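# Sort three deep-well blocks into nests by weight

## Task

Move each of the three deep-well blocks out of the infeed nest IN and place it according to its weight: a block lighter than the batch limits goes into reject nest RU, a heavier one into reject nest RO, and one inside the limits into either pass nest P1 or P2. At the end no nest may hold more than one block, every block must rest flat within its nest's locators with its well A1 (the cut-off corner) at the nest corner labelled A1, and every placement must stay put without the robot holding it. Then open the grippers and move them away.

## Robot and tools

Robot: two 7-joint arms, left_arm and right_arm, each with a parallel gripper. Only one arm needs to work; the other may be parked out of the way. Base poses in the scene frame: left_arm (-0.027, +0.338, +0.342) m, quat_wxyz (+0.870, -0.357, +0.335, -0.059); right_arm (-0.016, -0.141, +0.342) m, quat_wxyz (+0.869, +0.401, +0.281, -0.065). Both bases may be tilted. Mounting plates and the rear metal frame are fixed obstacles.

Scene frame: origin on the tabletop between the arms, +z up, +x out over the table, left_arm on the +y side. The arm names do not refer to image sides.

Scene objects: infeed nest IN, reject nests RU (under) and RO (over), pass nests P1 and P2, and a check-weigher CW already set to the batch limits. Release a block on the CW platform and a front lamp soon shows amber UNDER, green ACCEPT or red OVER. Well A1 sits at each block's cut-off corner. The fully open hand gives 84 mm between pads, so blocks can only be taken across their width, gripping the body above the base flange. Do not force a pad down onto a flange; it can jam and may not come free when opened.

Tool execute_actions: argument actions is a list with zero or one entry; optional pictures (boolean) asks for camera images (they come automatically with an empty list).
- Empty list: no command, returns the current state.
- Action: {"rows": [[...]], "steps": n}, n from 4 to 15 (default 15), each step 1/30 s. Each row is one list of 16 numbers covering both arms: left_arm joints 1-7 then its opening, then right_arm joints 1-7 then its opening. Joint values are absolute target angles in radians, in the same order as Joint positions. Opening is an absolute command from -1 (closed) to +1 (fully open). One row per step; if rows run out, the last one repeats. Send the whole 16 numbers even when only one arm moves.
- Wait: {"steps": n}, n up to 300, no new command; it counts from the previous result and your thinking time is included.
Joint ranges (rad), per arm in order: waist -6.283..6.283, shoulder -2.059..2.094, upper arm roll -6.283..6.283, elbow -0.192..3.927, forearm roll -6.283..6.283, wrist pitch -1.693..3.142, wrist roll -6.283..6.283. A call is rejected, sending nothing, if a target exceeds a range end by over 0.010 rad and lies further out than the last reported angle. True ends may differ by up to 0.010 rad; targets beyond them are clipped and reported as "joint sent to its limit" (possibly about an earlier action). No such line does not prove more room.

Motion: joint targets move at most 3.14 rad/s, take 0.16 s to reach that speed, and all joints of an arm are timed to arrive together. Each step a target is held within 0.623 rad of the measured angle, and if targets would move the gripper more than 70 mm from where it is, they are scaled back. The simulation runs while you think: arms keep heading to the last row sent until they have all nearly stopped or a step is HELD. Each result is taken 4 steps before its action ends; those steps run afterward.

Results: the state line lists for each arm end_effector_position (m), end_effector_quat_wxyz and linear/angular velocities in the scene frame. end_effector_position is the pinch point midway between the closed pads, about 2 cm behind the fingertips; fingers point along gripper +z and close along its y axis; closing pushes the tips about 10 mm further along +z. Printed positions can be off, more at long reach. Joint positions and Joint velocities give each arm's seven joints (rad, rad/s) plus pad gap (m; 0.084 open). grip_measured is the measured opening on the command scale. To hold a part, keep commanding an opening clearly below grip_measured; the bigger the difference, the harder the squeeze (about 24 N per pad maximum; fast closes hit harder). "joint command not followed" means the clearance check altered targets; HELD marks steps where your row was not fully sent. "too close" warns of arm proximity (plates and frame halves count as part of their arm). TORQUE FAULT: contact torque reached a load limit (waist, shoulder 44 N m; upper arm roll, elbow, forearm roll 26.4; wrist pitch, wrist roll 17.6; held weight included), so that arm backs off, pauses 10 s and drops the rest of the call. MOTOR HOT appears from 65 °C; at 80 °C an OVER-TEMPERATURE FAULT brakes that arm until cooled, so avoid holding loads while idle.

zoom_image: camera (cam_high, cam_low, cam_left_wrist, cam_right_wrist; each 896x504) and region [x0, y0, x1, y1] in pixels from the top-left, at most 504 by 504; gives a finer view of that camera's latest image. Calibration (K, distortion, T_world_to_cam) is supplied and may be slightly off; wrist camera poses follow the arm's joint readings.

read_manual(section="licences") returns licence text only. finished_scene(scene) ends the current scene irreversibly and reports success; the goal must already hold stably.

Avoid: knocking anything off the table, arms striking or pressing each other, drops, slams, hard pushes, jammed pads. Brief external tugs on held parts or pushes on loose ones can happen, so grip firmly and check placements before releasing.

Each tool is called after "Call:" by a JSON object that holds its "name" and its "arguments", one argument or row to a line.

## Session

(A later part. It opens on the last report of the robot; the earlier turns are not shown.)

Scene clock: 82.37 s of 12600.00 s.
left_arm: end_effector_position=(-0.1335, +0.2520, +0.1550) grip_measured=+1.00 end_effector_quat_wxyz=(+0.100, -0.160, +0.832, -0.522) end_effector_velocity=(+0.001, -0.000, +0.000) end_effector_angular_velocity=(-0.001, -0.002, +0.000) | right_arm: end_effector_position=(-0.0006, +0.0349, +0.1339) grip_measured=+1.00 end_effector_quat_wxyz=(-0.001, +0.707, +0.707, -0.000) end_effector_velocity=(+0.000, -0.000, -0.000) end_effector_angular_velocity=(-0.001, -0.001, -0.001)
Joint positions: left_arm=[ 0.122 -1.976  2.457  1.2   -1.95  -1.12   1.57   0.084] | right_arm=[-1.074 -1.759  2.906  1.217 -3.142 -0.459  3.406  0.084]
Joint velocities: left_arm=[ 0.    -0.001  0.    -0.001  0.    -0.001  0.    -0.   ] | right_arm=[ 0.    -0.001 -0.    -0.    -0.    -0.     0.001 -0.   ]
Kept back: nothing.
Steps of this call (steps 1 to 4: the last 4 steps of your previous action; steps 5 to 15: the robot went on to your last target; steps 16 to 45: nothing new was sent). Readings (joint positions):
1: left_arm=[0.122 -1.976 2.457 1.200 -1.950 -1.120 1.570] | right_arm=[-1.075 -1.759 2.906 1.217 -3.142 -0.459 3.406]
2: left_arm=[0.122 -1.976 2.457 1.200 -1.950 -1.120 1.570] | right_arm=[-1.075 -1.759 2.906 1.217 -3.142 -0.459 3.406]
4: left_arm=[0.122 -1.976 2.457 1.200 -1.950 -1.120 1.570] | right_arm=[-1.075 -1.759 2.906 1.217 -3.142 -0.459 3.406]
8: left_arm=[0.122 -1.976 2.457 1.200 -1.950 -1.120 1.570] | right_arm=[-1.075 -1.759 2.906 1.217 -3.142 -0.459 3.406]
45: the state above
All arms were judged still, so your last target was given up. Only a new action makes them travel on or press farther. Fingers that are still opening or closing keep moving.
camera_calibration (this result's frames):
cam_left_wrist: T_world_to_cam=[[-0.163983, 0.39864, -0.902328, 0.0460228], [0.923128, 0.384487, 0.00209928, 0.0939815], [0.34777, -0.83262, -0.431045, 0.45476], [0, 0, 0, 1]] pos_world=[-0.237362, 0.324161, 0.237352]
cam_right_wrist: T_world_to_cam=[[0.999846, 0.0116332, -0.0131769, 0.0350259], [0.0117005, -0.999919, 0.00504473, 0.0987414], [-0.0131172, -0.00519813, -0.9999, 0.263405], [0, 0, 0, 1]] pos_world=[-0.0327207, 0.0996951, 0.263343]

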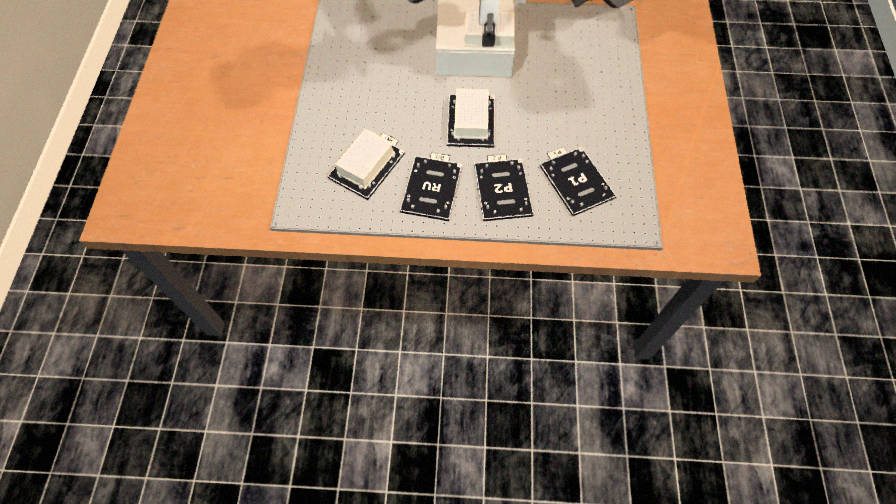

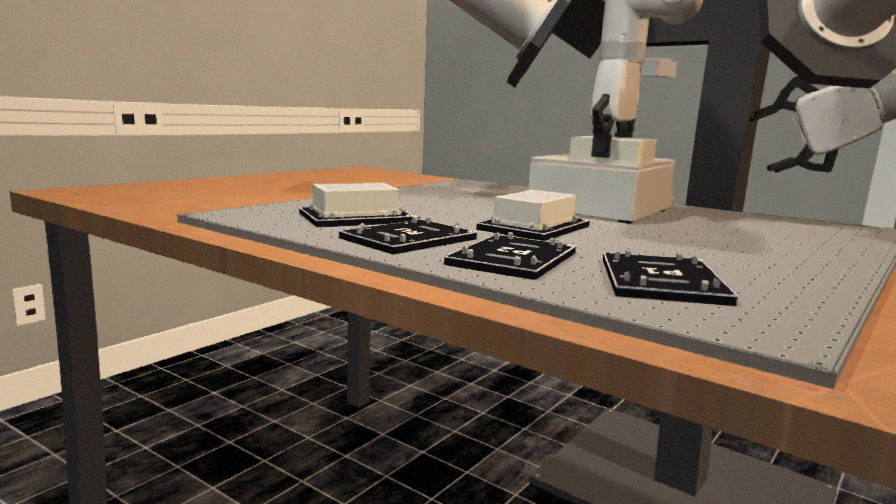

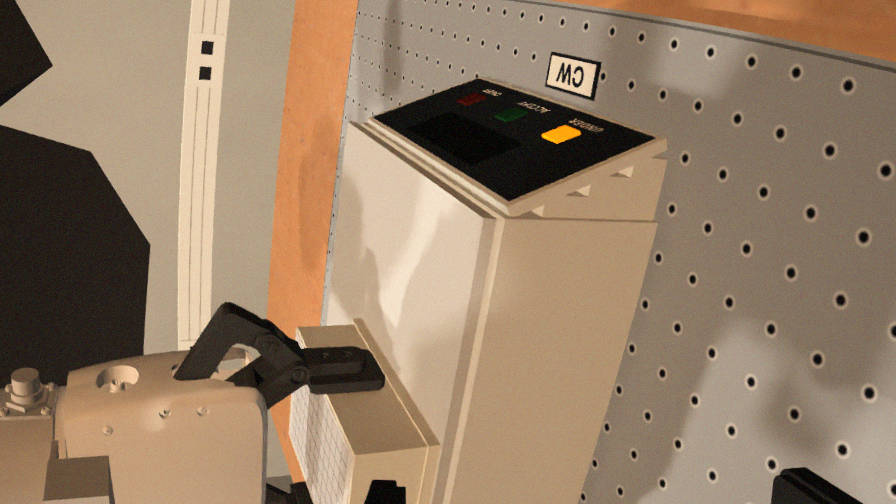

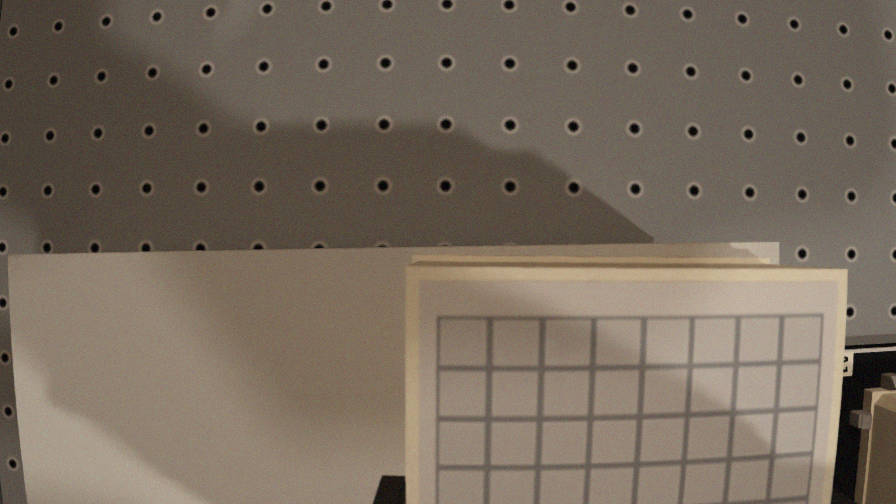

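Call:
{"name": "execute_actions", "arguments": {
  "actions": [
    {"rows":[[0.1224,-1.976,2.457,1.2,-1.95,-1.12,1.57,1,-1.0745,-1.759,2.906,1.2173,-3.1416,-0.459,3.4056,0.2]],"steps":12}
  ]
}}

Call:
{"name": "execute_actions", "arguments": {
  "actions": [
    {"rows":[[0.1224,-1.976,2.457,1.2,-1.95,-1.12,1.57,1,-1.0363,-1.5997,2.9096,1.1785,-3.1416,-0.5844,3.4056,0.2]],"steps":15}
  ]
}}

Call:
{"name": "execute_actions", "arguments": {
  "actions": [
    {"rows":[[0.1224,-1.976,2.457,1.2,-1.95,-1.12,1.57,1,-1.06,-1.52,2.5,1.15,-3.1416,-0.5844,3.4056,0.2]],"steps":15}
  ]
}}

Call:
{"name": "execute_actions", "arguments": {
  "actions": [
    {"rows":[[0.1224,-1.976,2.457,1.2,-1.95,-1.12,1.57,1,-1.4,-1.3,2.15,1.2,-3.1416,-0.56,3.8,0.2]],"steps":15}
  ]
}}

Call:
{"name": "execute_actions", "arguments": {
  "actions": [
    {"rows":[[0.1224,-1.976,2.457,1.2,-1.95,-1.12,1.57,1,-1.7192,-1.2924,2.0676,1.2947,-3.1416,-0.4919,3.994,0.2]],"steps":15}
  ]
}}

Call:
{"name": "execute_actions", "arguments": {
  "actions": [
    {"rows":[[0.1224,-1.976,2.457,1.2,-1.95,-1.12,1.57,1,-1.8747,-1.3781,2.104,1.378,-3.1416,-0.4014,3.994,0.2]],"steps":15}
  ]
}}

Call:
{"name": "execute_actions", "arguments": {
  "actions": [
    {"steps":15}
  ],
  "pictures": true
}}

Scene clock: 83.73 s of 12600.00 s.
left_arm: end_effector_position=(-0.1335, +0.2520, +0.1550) grip_measured=+1.00 end_effector_quat_wxyz=(+0.100, -0.160, +0.832, -0.522) end_effector_velocity=(+0.000, +0.000, -0.001) end_effector_angular_velocity=(+0.003, -0.000, +0.000) | right_arm: end_effector_position=(-0.0006, +0.0349, +0.1339) grip_measured=+0.96 end_effector_quat_wxyz=(-0.001, +0.707, +0.707, -0.000) end_effector_velocity=(-0.000, -0.000, -0.000) end_effector_angular_velocity=(-0.000, +0.001, -0.002)
Joint positions: left_arm=[ 0.122 -1.976  2.457  1.2   -1.95  -1.12   1.57   0.084] | right_arm=[-1.074 -1.759  2.906  1.217 -3.142 -0.459  3.406  0.083]
Joint velocities: left_arm=[ 0.    -0.001 -0.001 -0.    -0.     0.002  0.     0.   ] | right_arm=[-0.    -0.    -0.    -0.     0.002  0.    -0.     0.   ]
Steps of this call (steps 1 to 33: nothing new was sent; steps 34 to 41: the first 8 steps of this action). Readings (joint positions):
34: left_arm=[0.122 -1.976 2.457 1.200 -1.950 -1.120 1.570] | right_arm=[-1.074 -1.759 2.906 1.217 -3.142 -0.459 3.406]
35: left_arm=[0.122 -1.976 2.457 1.200 -1.950 -1.120 1.570] | right_arm=[-1.074 -1.759 2.906 1.217 -3.142 -0.459 3.406]
37: left_arm=[0.122 -1.976 2.457 1.200 -1.950 -1.120 1.570] | right_arm=[-1.074 -1.759 2.906 1.217 -3.142 -0.459 3.406]
41: the state above

Scene clock: 84.23 s of 12600.00 s.
left_arm: end_effector_position=(-0.1335, +0.2520, +0.1550) grip_measured=+1.00 end_effector_quat_wxyz=(+0.100, -0.160, +0.832, -0.522) end_effector_velocity=(-0.000, +0.000, -0.000) end_effector_angular_velocity=(+0.002, +0.001, -0.000) | right_arm: end_effector_position=(-0.0003, +0.0347, +0.2000) grip_measured=+0.96 end_effector_quat_wxyz=(+0.000, +0.707, +0.707, -0.000) end_effector_velocity=(+0.011, -0.047, -0.035) end_effector_angular_velocity=(-0.125, -0.031, +0.002)
Joint positions: left_arm=[ 0.122 -1.976  2.457  1.2   -1.95  -1.12   1.57   0.084] | right_arm=[-1.036 -1.6    2.91   1.178 -3.142 -0.584  3.406  0.083]
Joint velocities: left_arm=[ 0.     0.    -0.001 -0.    -0.     0.001 -0.    -0.   ] | right_arm=[-0.016 -0.064  0.002 -0.058  0.    -0.005 -0.001 -0.   ]
Steps of this call (steps 1 to 4: the last 4 steps of your previous action; steps 5 to 15: the first 11 steps of this action). Readings (joint positions):
5: left_arm=[0.122 -1.976 2.457 1.200 -1.950 -1.120 1.570] | right_arm=[-1.074 -1.758 2.906 1.217 -3.142 -0.460 3.406]
6: left_arm=[0.122 -1.976 2.457 1.200 -1.950 -1.120 1.570] | right_arm=[-1.073 -1.751 2.906 1.214 -3.142 -0.468 3.406]
8: left_arm=[0.122 -1.976 2.457 1.200 -1.950 -1.120 1.570] | right_arm=[-1.058 -1.690 2.908 1.192 -3.142 -0.520 3.406]
12: left_arm=[0.122 -1.976 2.457 1.200 -1.950 -1.120 1.570] | right_arm=[-1.035 -1.593 2.909 1.187 -3.142 -0.582 3.406]
15: the state above

Scene clock: 84.73 s of 12600.00 s.
left_arm: end_effector_position=(-0.1335, +0.2520, +0.1550) grip_measured=+1.00 end_effector_quat_wxyz=(+0.100, -0.160, +0.832, -0.522) end_effector_velocity=(+0.001, -0.001, +0.000) end_effector_angular_velocity=(-0.002, -0.001, +0.002) | right_arm: end_effector_position=(+0.1657, +0.0546, +0.2303) grip_measured=+0.96 end_effector_quat_wxyz=(+0.026, +0.811, +0.580, +0.076) end_effector_velocity=(+0.482, -0.032, +0.115) end_effector_angular_velocity=(+0.189, -0.384, -0.981)
Joint positions: left_arm=[ 0.122 -1.976  2.457  1.2   -1.95  -1.12   1.57   0.084] | right_arm=[-1.058 -1.53   2.548  1.154 -3.142 -0.584  3.406  0.083]
Joint velocities: left_arm=[-0.    -0.001  0.002  0.    -0.    -0.     0.     0.   ] | right_arm=[-0.072  0.218 -1.057 -0.068 -0.014 -0.005  0.     0.   ]
Steps of this call (steps 1 to 4: the last 4 steps of your previous action; steps 5 to 15: the first 11 steps of this action). Readings (joint positions):
5: left_arm=[0.122 -1.976 2.457 1.200 -1.950 -1.120 1.570] | right_arm=[-1.037 -1.601 2.909 1.178 -3.142 -0.584 3.406]
6: left_arm=[0.122 -1.976 2.457 1.200 -1.950 -1.120 1.570] | right_arm=[-1.036 -1.599 2.902 1.177 -3.141 -0.584 3.406]
8: left_arm=[0.122 -1.976 2.457 1.200 -1.950 -1.120 1.570] | right_arm=[-1.038 -1.588 2.843 1.172 -3.140 -0.584 3.406]
12: left_arm=[0.122 -1.976 2.457 1.200 -1.950 -1.120 1.570] | right_arm=[-1.051 -1.554 2.666 1.162 -3.142 -0.584 3.406]
15: the state above

Scene clock: 85.23 s of 12600.00 s.
left_arm: end_effector_position=(-0.1335, +0.2520, +0.1550) grip_measured=+1.00 end_effector_quat_wxyz=(+0.100, -0.160, +0.832, -0.522) end_effector_velocity=(+0.000, -0.001, +0.000) end_effector_angular_velocity=(-0.001, -0.000, +0.001) | right_arm: end_effector_position=(+0.3352, +0.0070, +0.2296) grip_measured=+0.96 end_effector_quat_wxyz=(-0.025, +0.979, +0.196, +0.050) end_effector_velocity=(+0.442, -0.319, -0.107) end_effector_angular_velocity=(+0.100, +0.352, -2.397)
Joint positions: left_arm=[ 0.122 -1.976  2.457  1.2   -1.95  -1.12   1.57   0.084] | right_arm=[-1.35  -1.332  2.201  1.194 -3.142 -0.563  3.741  0.083]
Joint velocities: left_arm=[-0.    -0.001  0.001  0.     0.    -0.     0.     0.   ] | right_arm=[-0.868  0.555 -0.92   0.102 -0.007  0.056  0.954  0.   ]
Steps of this call (steps 1 to 4: the last 4 steps of your previous action; steps 5 to 15: the first 11 steps of this action). Readings (joint positions):
5: left_arm=[0.122 -1.976 2.457 1.200 -1.950 -1.120 1.570] | right_arm=[-1.061 -1.519 2.501 1.150 -3.142 -0.584 3.407]
6: left_arm=[0.122 -1.976 2.457 1.200 -1.950 -1.120 1.570] | right_arm=[-1.067 -1.516 2.499 1.152 -3.141 -0.583 3.418]
8: left_arm=[0.122 -1.976 2.457 1.200 -1.950 -1.120 1.570] | right_arm=[-1.120 -1.481 2.452 1.163 -3.139 -0.578 3.485]
12: left_arm=[0.122 -1.976 2.457 1.200 -1.950 -1.120 1.570] | right_arm=[-1.258 -1.391 2.297 1.182 -3.142 -0.569 3.636]
15: the state above

Scene clock: 85.73 s of 12600.00 s.
left_arm: end_effector_position=(-0.1335, +0.2520, +0.1550) grip_measured=+1.00 end_effector_quat_wxyz=(+0.100, -0.160, +0.832, -0.522) end_effector_velocity=(-0.001, +0.000, -0.000) end_effector_angular_velocity=(+0.002, +0.003, -0.000) | right_arm: end_effector_position=(+0.4110, -0.0905, +0.1285) grip_measured=+0.96 end_effector_quat_wxyz=(+0.005, +0.996, -0.086, -0.002) end_effector_velocity=(+0.016, -0.077, -0.064) end_effector_angular_velocity=(-0.082, +0.069, -0.282)
Joint positions: left_arm=[ 0.122 -1.976  2.457  1.2   -1.95  -1.12   1.57   0.084] | right_arm=[-1.72  -1.293  2.062  1.287 -3.143 -0.493  3.988  0.083]
Joint velocities: left_arm=[0.    0.001 0.    0.001 0.    0.002 0.    0.   ] | right_arm=[-0.203  0.011 -0.067  0.028 -0.003  0.032  0.126  0.   ]
Steps of this call (steps 1 to 4: the last 4 steps of your previous action; steps 5 to 15: the first 11 steps of this action). Readings (joint positions):
5: left_arm=[0.122 -1.976 2.457 1.200 -1.950 -1.120 1.570] | right_arm=[-1.403 -1.300 2.148 1.197 -3.142 -0.560 3.799]
6: left_arm=[0.122 -1.976 2.457 1.200 -1.950 -1.120 1.570] | right_arm=[-1.408 -1.301 2.153 1.202 -3.141 -0.558 3.806]
8: left_arm=[0.122 -1.976 2.457 1.200 -1.950 -1.120 1.570] | right_arm=[-1.468 -1.300 2.145 1.228 -3.140 -0.543 3.849]
12: left_arm=[0.122 -1.976 2.457 1.200 -1.950 -1.120 1.570] | right_arm=[-1.649 -1.295 2.085 1.272 -3.142 -0.507 3.950]
15: the state above

Scene clock: 86.23 s of 12600.00 s.
left_arm: end_effector_position=(-0.1335, +0.2520, +0.1550) grip_measured=+1.00 end_effector_quat_wxyz=(+0.100, -0.160, +0.832, -0.522) end_effector_velocity=(-0.001, +0.000, +0.000) end_effector_angular_velocity=(+0.000, +0.001, -0.001) | right_arm: end_effector_position=(+0.4125, -0.0852, +0.0651) grip_measured=+0.96 end_effector_quat_wxyz=(+0.000, +0.996, -0.087, -0.000) end_effector_velocity=(+0.049, +0.061, +0.042) end_effector_angular_velocity=(+0.120, -0.115, +0.019)
Joint positions: left_arm=[ 0.122 -1.976  2.457  1.2   -1.95  -1.12   1.57   0.084] | right_arm=[-1.875 -1.378  2.104  1.378 -3.142 -0.402  3.994  0.083]
Joint velocities: left_arm=[ 0.     0.002 -0.001 -0.    -0.     0.     0.    -0.   ] | right_arm=[ 0.074  0.037  0.014  0.077  0.003  0.006 -0.001 -0.   ]
Steps of this call (steps 1 to 4: the last 4 steps of your previous action; steps 5 to 15: the first 11 steps of this action). Readings (joint positions):
5: left_arm=[0.122 -1.976 2.457 1.200 -1.950 -1.120 1.570] | right_arm=[-1.716 -1.293 2.072 1.297 -3.141 -0.492 3.994]
6: left_arm=[0.122 -1.976 2.457 1.200 -1.950 -1.120 1.570] | right_arm=[-1.724 -1.298 2.075 1.303 -3.141 -0.486 3.994]
8: left_arm=[0.122 -1.976 2.457 1.200 -1.950 -1.120 1.570] | right_arm=[-1.786 -1.333 2.091 1.343 -3.141 -0.447 3.994]
12: left_arm=[0.122 -1.976 2.457 1.200 -1.950 -1.120 1.570] | right_arm=[-1.881 -1.382 2.103 1.368 -3.142 -0.403 3.994]
15: the state above

Scene clock: 86.73 s of 12600.00 s.
left_arm: end_effector_position=(-0.1335, +0.2520, +0.1550) grip_measured=+1.00 end_effector_quat_wxyz=(+0.100, -0.160, +0.832, -0.522) end_effector_velocity=(-0.001, +0.000, +0.000) end_effector_angular_velocity=(+0.000, +0.001, -0.001) | right_arm: end_effector_position=(+0.4126, -0.0849, +0.0651) grip_measured=+0.96 end_effector_quat_wxyz=(-0.000, +0.996, -0.087, -0.000) end_effector_velocity=(-0.001, -0.000, -0.001) end_effector_angular_velocity=(-0.001, +0.001, -0.000)
Joint positions: left_arm=[ 0.122 -1.976  2.457  1.2   -1.95  -1.12   1.57   0.084] | right_arm=[-1.875 -1.378  2.104  1.378 -3.142 -0.401  3.994  0.083]
Joint velocities: left_arm=[-0.     0.002 -0.     0.    -0.     0.     0.    -0.   ] | right_arm=[-0.001 -0.001  0.    -0.     0.    -0.     0.     0.   ]
Kept back: nothing.
Steps of this call (steps 1 to 4: the last 4 steps of your previous action; steps 5 to 15: the robot went on to your last target). Readings (joint positions):
1: left_arm=[0.122 -1.976 2.457 1.200 -1.950 -1.120 1.570] | right_arm=[-1.873 -1.377 2.104 1.380 -3.142 -0.402 3.994]
2: left_arm=[0.122 -1.976 2.457 1.200 -1.950 -1.120 1.570] | right_arm=[-1.872 -1.377 2.104 1.380 -3.142 -0.402 3.994]
4: left_arm=[0.122 -1.976 2.457 1.200 -1.950 -1.120 1.570] | right_arm=[-1.872 -1.377 2.104 1.379 -3.142 -0.402 3.994]
8: left_arm=[0.122 -1.976 2.457 1.200 -1.950 -1.120 1.570] | right_arm=[-1.874 -1.378 2.104 1.378 -3.142 -0.402 3.994]
15: the state above
All arms were judged still, so your last target was given up. Only a new action makes them travel on or press farther. Fingers that are still opening or closing keep moving.
camera_calibration (this result's frames):
cam_left_wrist: T_world_to_cam=[[-0.163983, 0.39864, -0.902328, 0.0460226], [0.923128, 0.384487, 0.00209945, 0.0939815], [0.34777, -0.83262, -0.431045, 0.45476], [0, 0, 0, 1]] pos_world=[-0.237362, 0.324161, 0.237352]
cam_right_wrist: T_world_to_cam=[[-0.162216, -0.986679, -0.0122792, 0.0170336], [-0.986747, 0.16215, 0.00614559, 0.484964], [-0.00407266, 0.0131133, -0.999906, 0.197266], [0, 0, 0, 1]] pos_world=[0.482103, -0.0644171, 0.194476]

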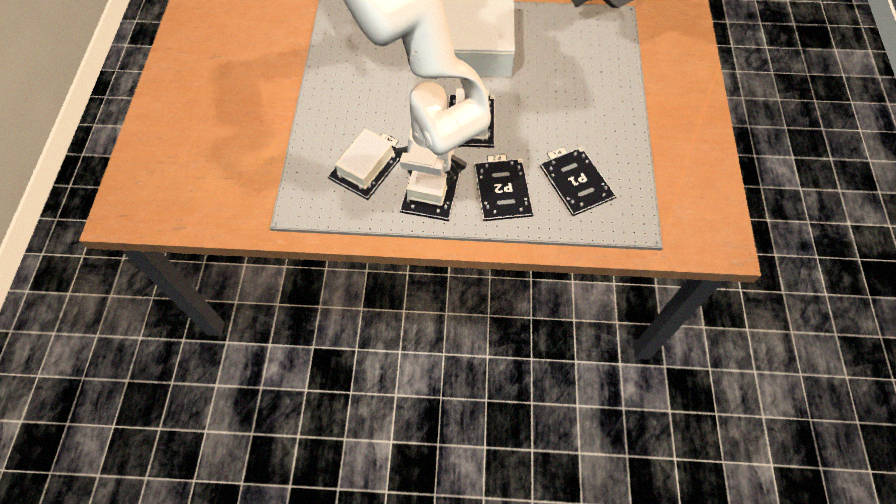

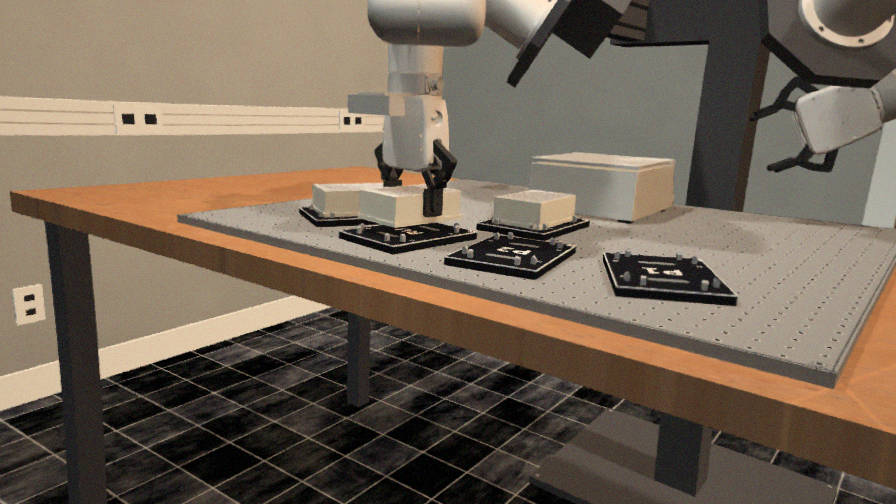

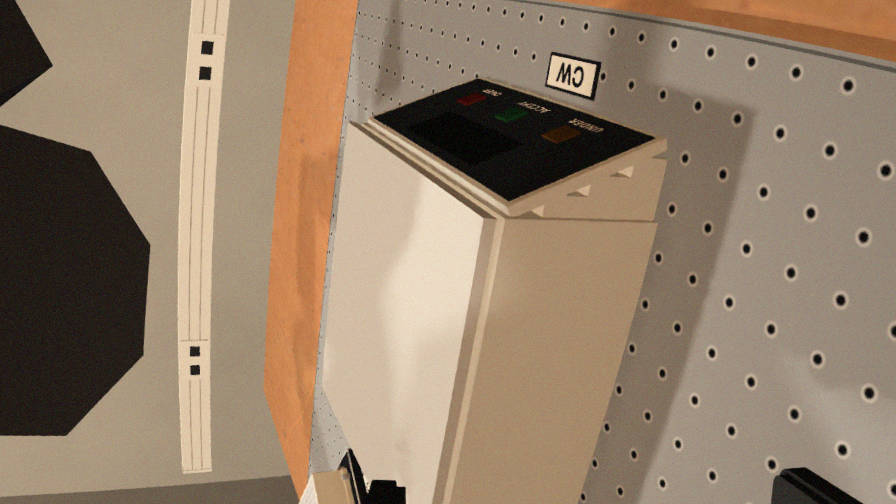

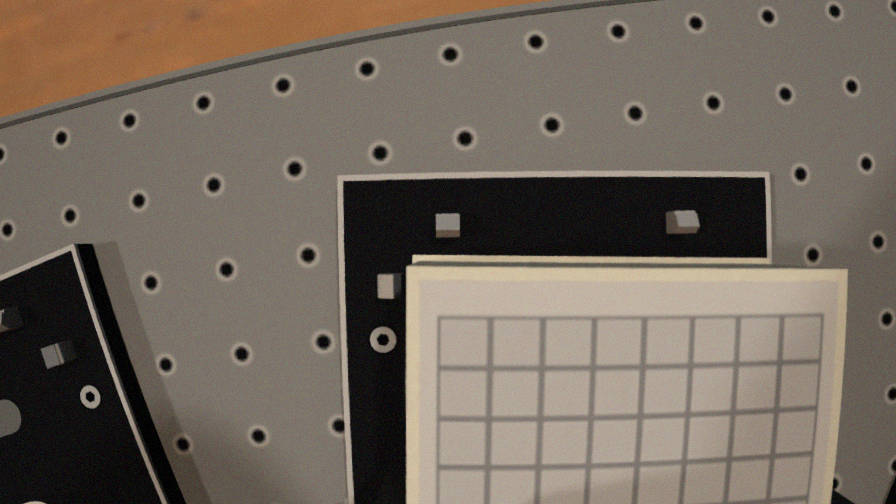

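Call:
{"name": "execute_actions", "arguments": {
  "actions": [
    {"rows":[[0.1224,-1.976,2.457,1.2,-1.95,-1.12,1.57,1,-1.8834,-1.3788,2.1032,1.3958,-3.1416,-0.4114,3.9745,0.2]],"steps":15}
  ]
}}

Call:
{"name": "execute_actions", "arguments": {
  "actions": [
    {"rows":[[0.1224,-1.976,2.457,1.2,-1.95,-1.12,1.57,1,-1.908,-1.3932,2.1075,1.4129,-3.1416,-0.4003,3.9745,0.2]],"steps":15}
  ],
  "pictures": true
}}

Scene clock: 87.53 s of 12600.00 s.
left_arm: end_effector_position=(-0.1335, +0.2520, +0.1550) grip_measured=+1.00 end_effector_quat_wxyz=(+0.100, -0.160, +0.832, -0.522) end_effector_velocity=(+0.000, -0.000, -0.000) end_effector_angular_velocity=(-0.001, +0.000, +0.001) | right_arm: end_effector_position=(+0.4165, -0.0840, +0.0650) grip_measured=+0.96 end_effector_quat_wxyz=(-0.000, +0.997, -0.080, -0.000) end_effector_velocity=(+0.001, -0.000, +0.000) end_effector_angular_velocity=(-0.000, -0.001, +0.001)
Joint positions: left_arm=[ 0.122 -1.976  2.457  1.2   -1.95  -1.12   1.57   0.084] | right_arm=[-1.883 -1.379  2.103  1.396 -3.142 -0.411  3.975  0.083]
Joint velocities: left_arm=[-0.    -0.001  0.001  0.001  0.     0.     0.    -0.   ] | right_arm=[ 0.     0.    -0.001  0.    -0.001  0.    -0.001  0.   ]
Steps of this call (steps 1 to 13: nothing new was sent; steps 14 to 24: the first 11 steps of this action). Readings (joint positions):
14: left_arm=[0.122 -1.976 2.457 1.200 -1.950 -1.120 1.570] | right_arm=[-1.875 -1.378 2.104 1.379 -3.142 -0.402 3.993]
15: left_arm=[0.122 -1.976 2.457 1.200 -1.950 -1.120 1.570] | right_arm=[-1.878 -1.379 2.104 1.384 -3.142 -0.405 3.987]
17: left_arm=[0.122 -1.976 2.457 1.200 -1.950 -1.120 1.570] | right_arm=[-1.882 -1.379 2.103 1.394 -3.142 -0.410 3.978]
21: left_arm=[0.122 -1.976 2.457 1.200 -1.950 -1.120 1.570] | right_arm=[-1.883 -1.379 2.103 1.396 -3.142 -0.411 3.975]
24: the state above

Scene clock: 88.03 s of 12600.00 s.
left_arm: end_effector_position=(-0.1335, +0.2520, +0.1550) grip_measured=+1.00 end_effector_quat_wxyz=(+0.100, -0.160, +0.832, -0.522) end_effector_velocity=(-0.001, +0.001, -0.000) end_effector_angular_velocity=(+0.001, +0.002, -0.001) | right_arm: end_effector_position=(+0.4168, -0.0840, +0.0550) grip_measured=+0.96 end_effector_quat_wxyz=(-0.000, +0.997, -0.080, -0.000) end_effector_velocity=(-0.000, +0.000, +0.001) end_effector_angular_velocity=(+0.000, +0.001, +0.000)
Joint positions: left_arm=[ 0.122 -1.976  2.457  1.2   -1.95  -1.12   1.57   0.084] | right_arm=[-1.908 -1.393  2.107  1.413 -3.142 -0.4    3.975  0.083]
Joint velocities: left_arm=[-0.     0.001 -0.001  0.001 -0.     0.     0.     0.   ] | right_arm=[ 0.002  0.001  0.    -0.001  0.    -0.001 -0.    -0.   ]
Steps of this call (steps 1 to 4: the last 4 steps of your previous action; steps 5 to 15: the first 11 steps of this action). Readings (joint positions):
5: left_arm=[0.122 -1.976 2.457 1.200 -1.950 -1.120 1.570] | right_arm=[-1.884 -1.379 2.103 1.396 -3.142 -0.411 3.975]
6: left_arm=[0.122 -1.976 2.457 1.200 -1.950 -1.120 1.570] | right_arm=[-1.890 -1.383 2.104 1.402 -3.142 -0.408 3.975]
8: left_arm=[0.122 -1.976 2.457 1.200 -1.950 -1.120 1.570] | right_arm=[-1.904 -1.391 2.107 1.411 -3.142 -0.402 3.975]
12: left_arm=[0.122 -1.976 2.457 1.200 -1.950 -1.120 1.570] | right_arm=[-1.908 -1.393 2.107 1.413 -3.142 -0.400 3.974]
15: the state above
camera_calibration (this result's frames):
cam_left_wrist: T_world_to_cam=[[-0.163983, 0.39864, -0.902328, 0.0460229], [0.923128, 0.384487, 0.00209941, 0.0939816], [0.34777, -0.83262, -0.431045, 0.45476], [0, 0, 0, 1]] pos_world=[-0.237362, 0.324161, 0.237352]
cam_right_wrist: T_world_to_cam=[[-0.147554, -0.98898, -0.0120916, 0.0121175], [-0.989045, 0.14749, 0.00597463, 0.488779], [-0.00412541, 0.0128407, -0.999909, 0.187172], [0, 0, 0, 1]] pos_world=[0.485984, -0.0625095, 0.184381]

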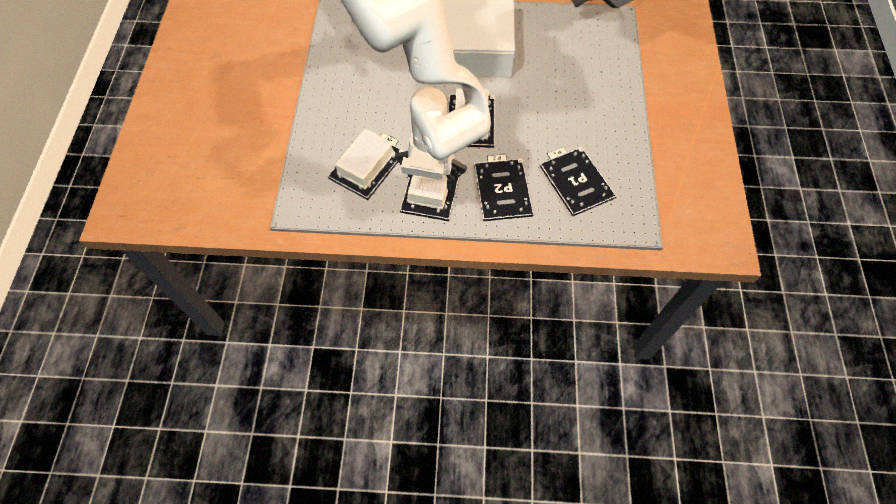

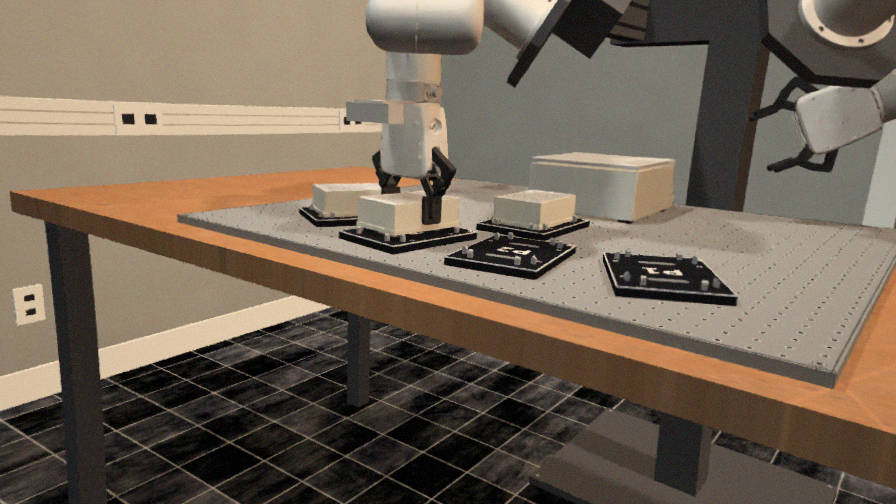

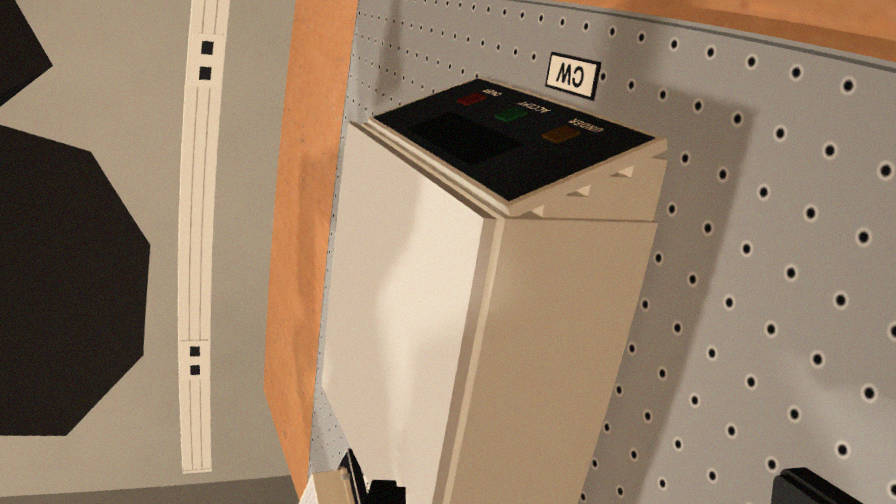

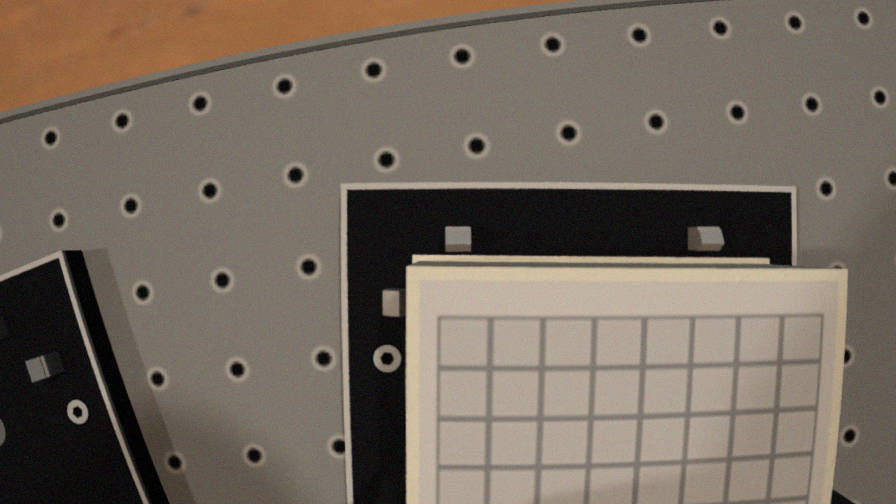

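Call:
{"name": "execute_actions", "arguments": {
  "actions": [
    {"rows":[[0.1224,-1.976,2.457,1.2,-1.95,-1.12,1.57,1,-1.9203,-1.4004,2.1096,1.4215,-3.1416,-0.3948,3.9745,0.2]],"steps":10}
  ]
}}

Call:
{"name": "execute_actions", "arguments": {
  "actions": [
    {"rows":[[0.1224,-1.976,2.457,1.2,-1.95,-1.12,1.57,1,-1.9314,-1.407,2.1116,1.4292,-3.1416,-0.3898,3.9745,0.2]],"steps":15}
  ],
  "pictures": true
}}

Scene clock: 88.47 s of 12600.00 s.
left_arm: end_effector_position=(-0.1335, +0.2520, +0.1550) grip_measured=+1.00 end_effector_quat_wxyz=(+0.100, -0.160, +0.832, -0.522) end_effector_velocity=(+0.000, -0.000, -0.000) end_effector_angular_velocity=(+0.000, -0.001, +0.001) | right_arm: end_effector_position=(+0.4175, -0.0837, +0.0504) grip_measured=+0.96 end_effector_quat_wxyz=(-0.000, +0.997, -0.079, +0.001) end_effector_velocity=(-0.001, +0.001, -0.001) end_effector_angular_velocity=(+0.000, +0.001, +0.003)
Joint positions: left_arm=[ 0.122 -1.976  2.457  1.2   -1.95  -1.12   1.57   0.084] | right_arm=[-1.919 -1.4    2.109  1.422 -3.142 -0.395  3.974  0.083]
Joint velocities: left_arm=[-0.    -0.001  0.001 -0.    -0.     0.     0.    -0.   ] | right_arm=[-0.004 -0.003  0.002  0.003 -0.001  0.    -0.     0.   ]
Steps of this call (steps 1 to 4: the last 4 steps of your previous action; steps 5 to 7: the robot went on to your last target; steps 8 to 13: the first 6 steps of this action). Readings (joint positions):
8: left_arm=[0.122 -1.976 2.457 1.200 -1.950 -1.120 1.570] | right_arm=[-1.909 -1.393 2.108 1.413 -3.142 -0.400 3.975]
9: left_arm=[0.122 -1.976 2.457 1.200 -1.950 -1.120 1.570] | right_arm=[-1.912 -1.395 2.108 1.417 -3.142 -0.398 3.974]
11: left_arm=[0.122 -1.976 2.457 1.200 -1.950 -1.120 1.570] | right_arm=[-1.918 -1.399 2.109 1.421 -3.142 -0.395 3.974]
13: the state above

Scene clock: 88.97 s of 12600.00 s.
left_arm: end_effector_position=(-0.1335, +0.2520, +0.1550) grip_measured=+1.00 end_effector_quat_wxyz=(+0.100, -0.160, +0.832, -0.522) end_effector_velocity=(+0.001, +0.000, -0.001) end_effector_angular_velocity=(+0.001, -0.002, +0.001) | right_arm: end_effector_position=(+0.4171, -0.0837, +0.0461) grip_measured=+0.97 end_effector_quat_wxyz=(-0.000, +0.997, -0.080, +0.000) end_effector_velocity=(-0.000, +0.000, -0.002) end_effector_angular_velocity=(+0.002, -0.001, -0.004)
Joint positions: left_arm=[ 0.122 -1.976  2.457  1.2   -1.95  -1.12   1.57   0.084] | right_arm=[-1.93  -1.406  2.111  1.43  -3.142 -0.391  3.975  0.083]
Joint velocities: left_arm=[ 0.    -0.002 -0.001 -0.    -0.    -0.001 -0.     0.   ] | right_arm=[-0.003 -0.001  0.001  0.001  0.002  0.004  0.002  0.001]
Steps of this call (steps 1 to 4: the last 4 steps of your previous action; steps 5 to 15: the first 11 steps of this action). Readings (joint positions):
5: left_arm=[0.122 -1.976 2.457 1.200 -1.950 -1.120 1.570] | right_arm=[-1.920 -1.400 2.109 1.423 -3.142 -0.394 3.974]
6: left_arm=[0.122 -1.976 2.457 1.200 -1.950 -1.120 1.570] | right_arm=[-1.923 -1.402 2.110 1.425 -3.142 -0.393 3.974]
8: left_arm=[0.122 -1.976 2.457 1.200 -1.950 -1.120 1.570] | right_arm=[-1.929 -1.406 2.111 1.429 -3.142 -0.390 3.974]
12: left_arm=[0.122 -1.976 2.457 1.200 -1.950 -1.120 1.570] | right_arm=[-1.930 -1.406 2.111 1.430 -3.142 -0.391 3.975]
15: the state above
camera_calibration (this result's frames):
cam_left_wrist: T_world_to_cam=[[-0.163983, 0.39864, -0.902328, 0.0460226], [0.923128, 0.384487, 0.00209954, 0.0939816], [0.34777, -0.83262, -0.431045, 0.45476], [0, 0, 0, 1]] pos_world=[-0.237362, 0.324161, 0.237352]
cam_right_wrist: T_world_to_cam=[[-0.147727, -0.988946, -0.0127652, 0.0124597], [-0.989022, 0.147668, 0.00541859, 0.48917], [-0.00347367, 0.0134255, -0.999904, 0.178057], [0, 0, 0, 1]] pos_world=[0.486259, -0.0623034, 0.175548]

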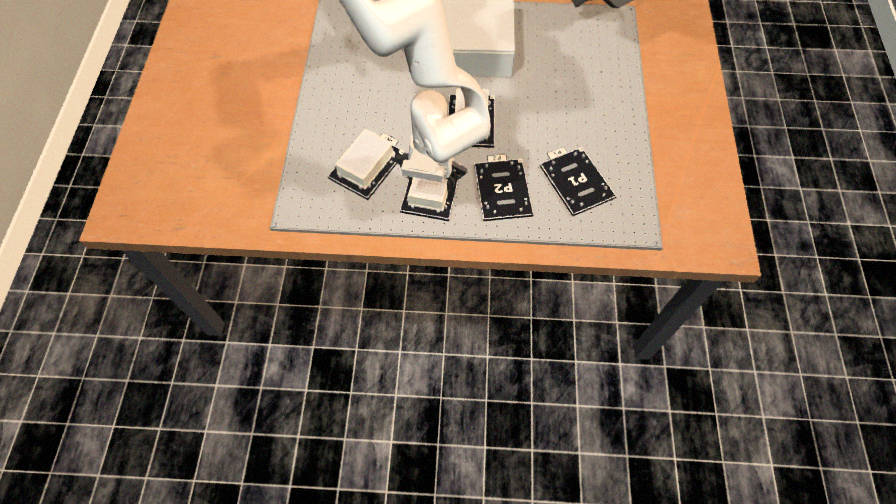

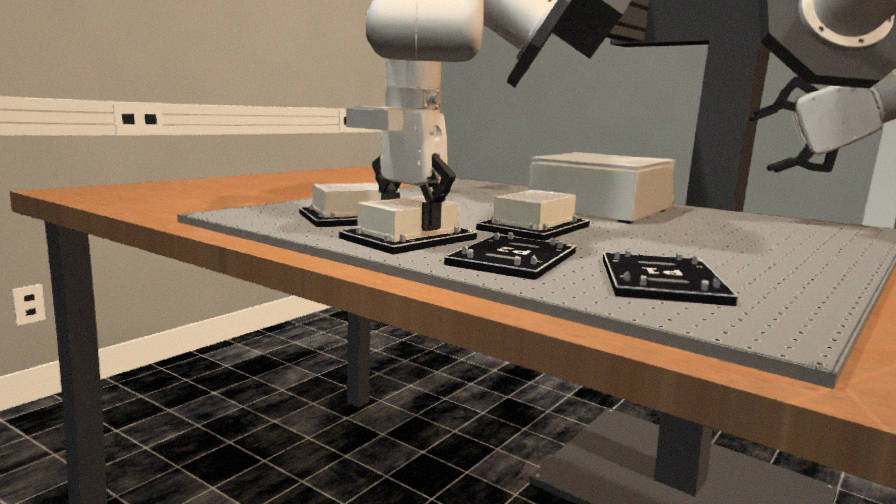

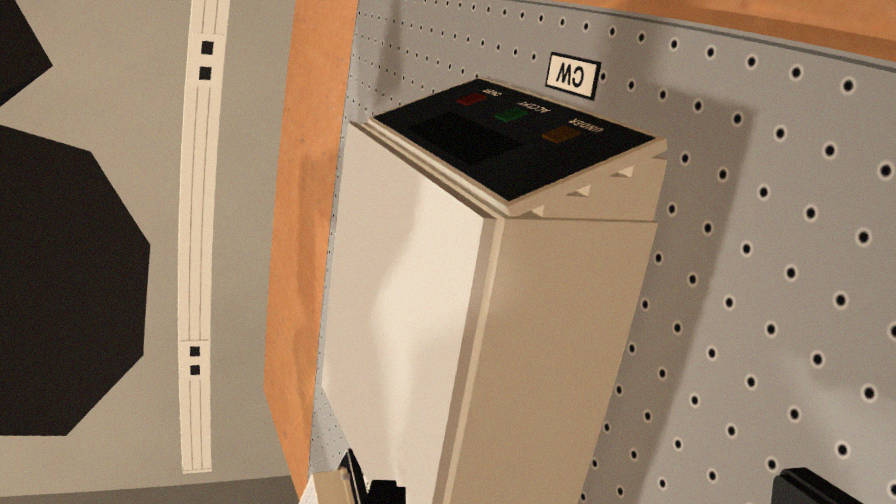

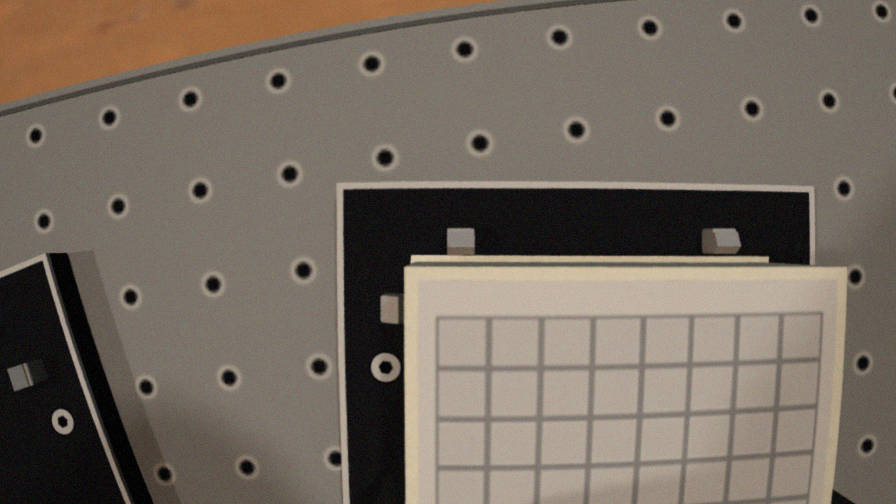

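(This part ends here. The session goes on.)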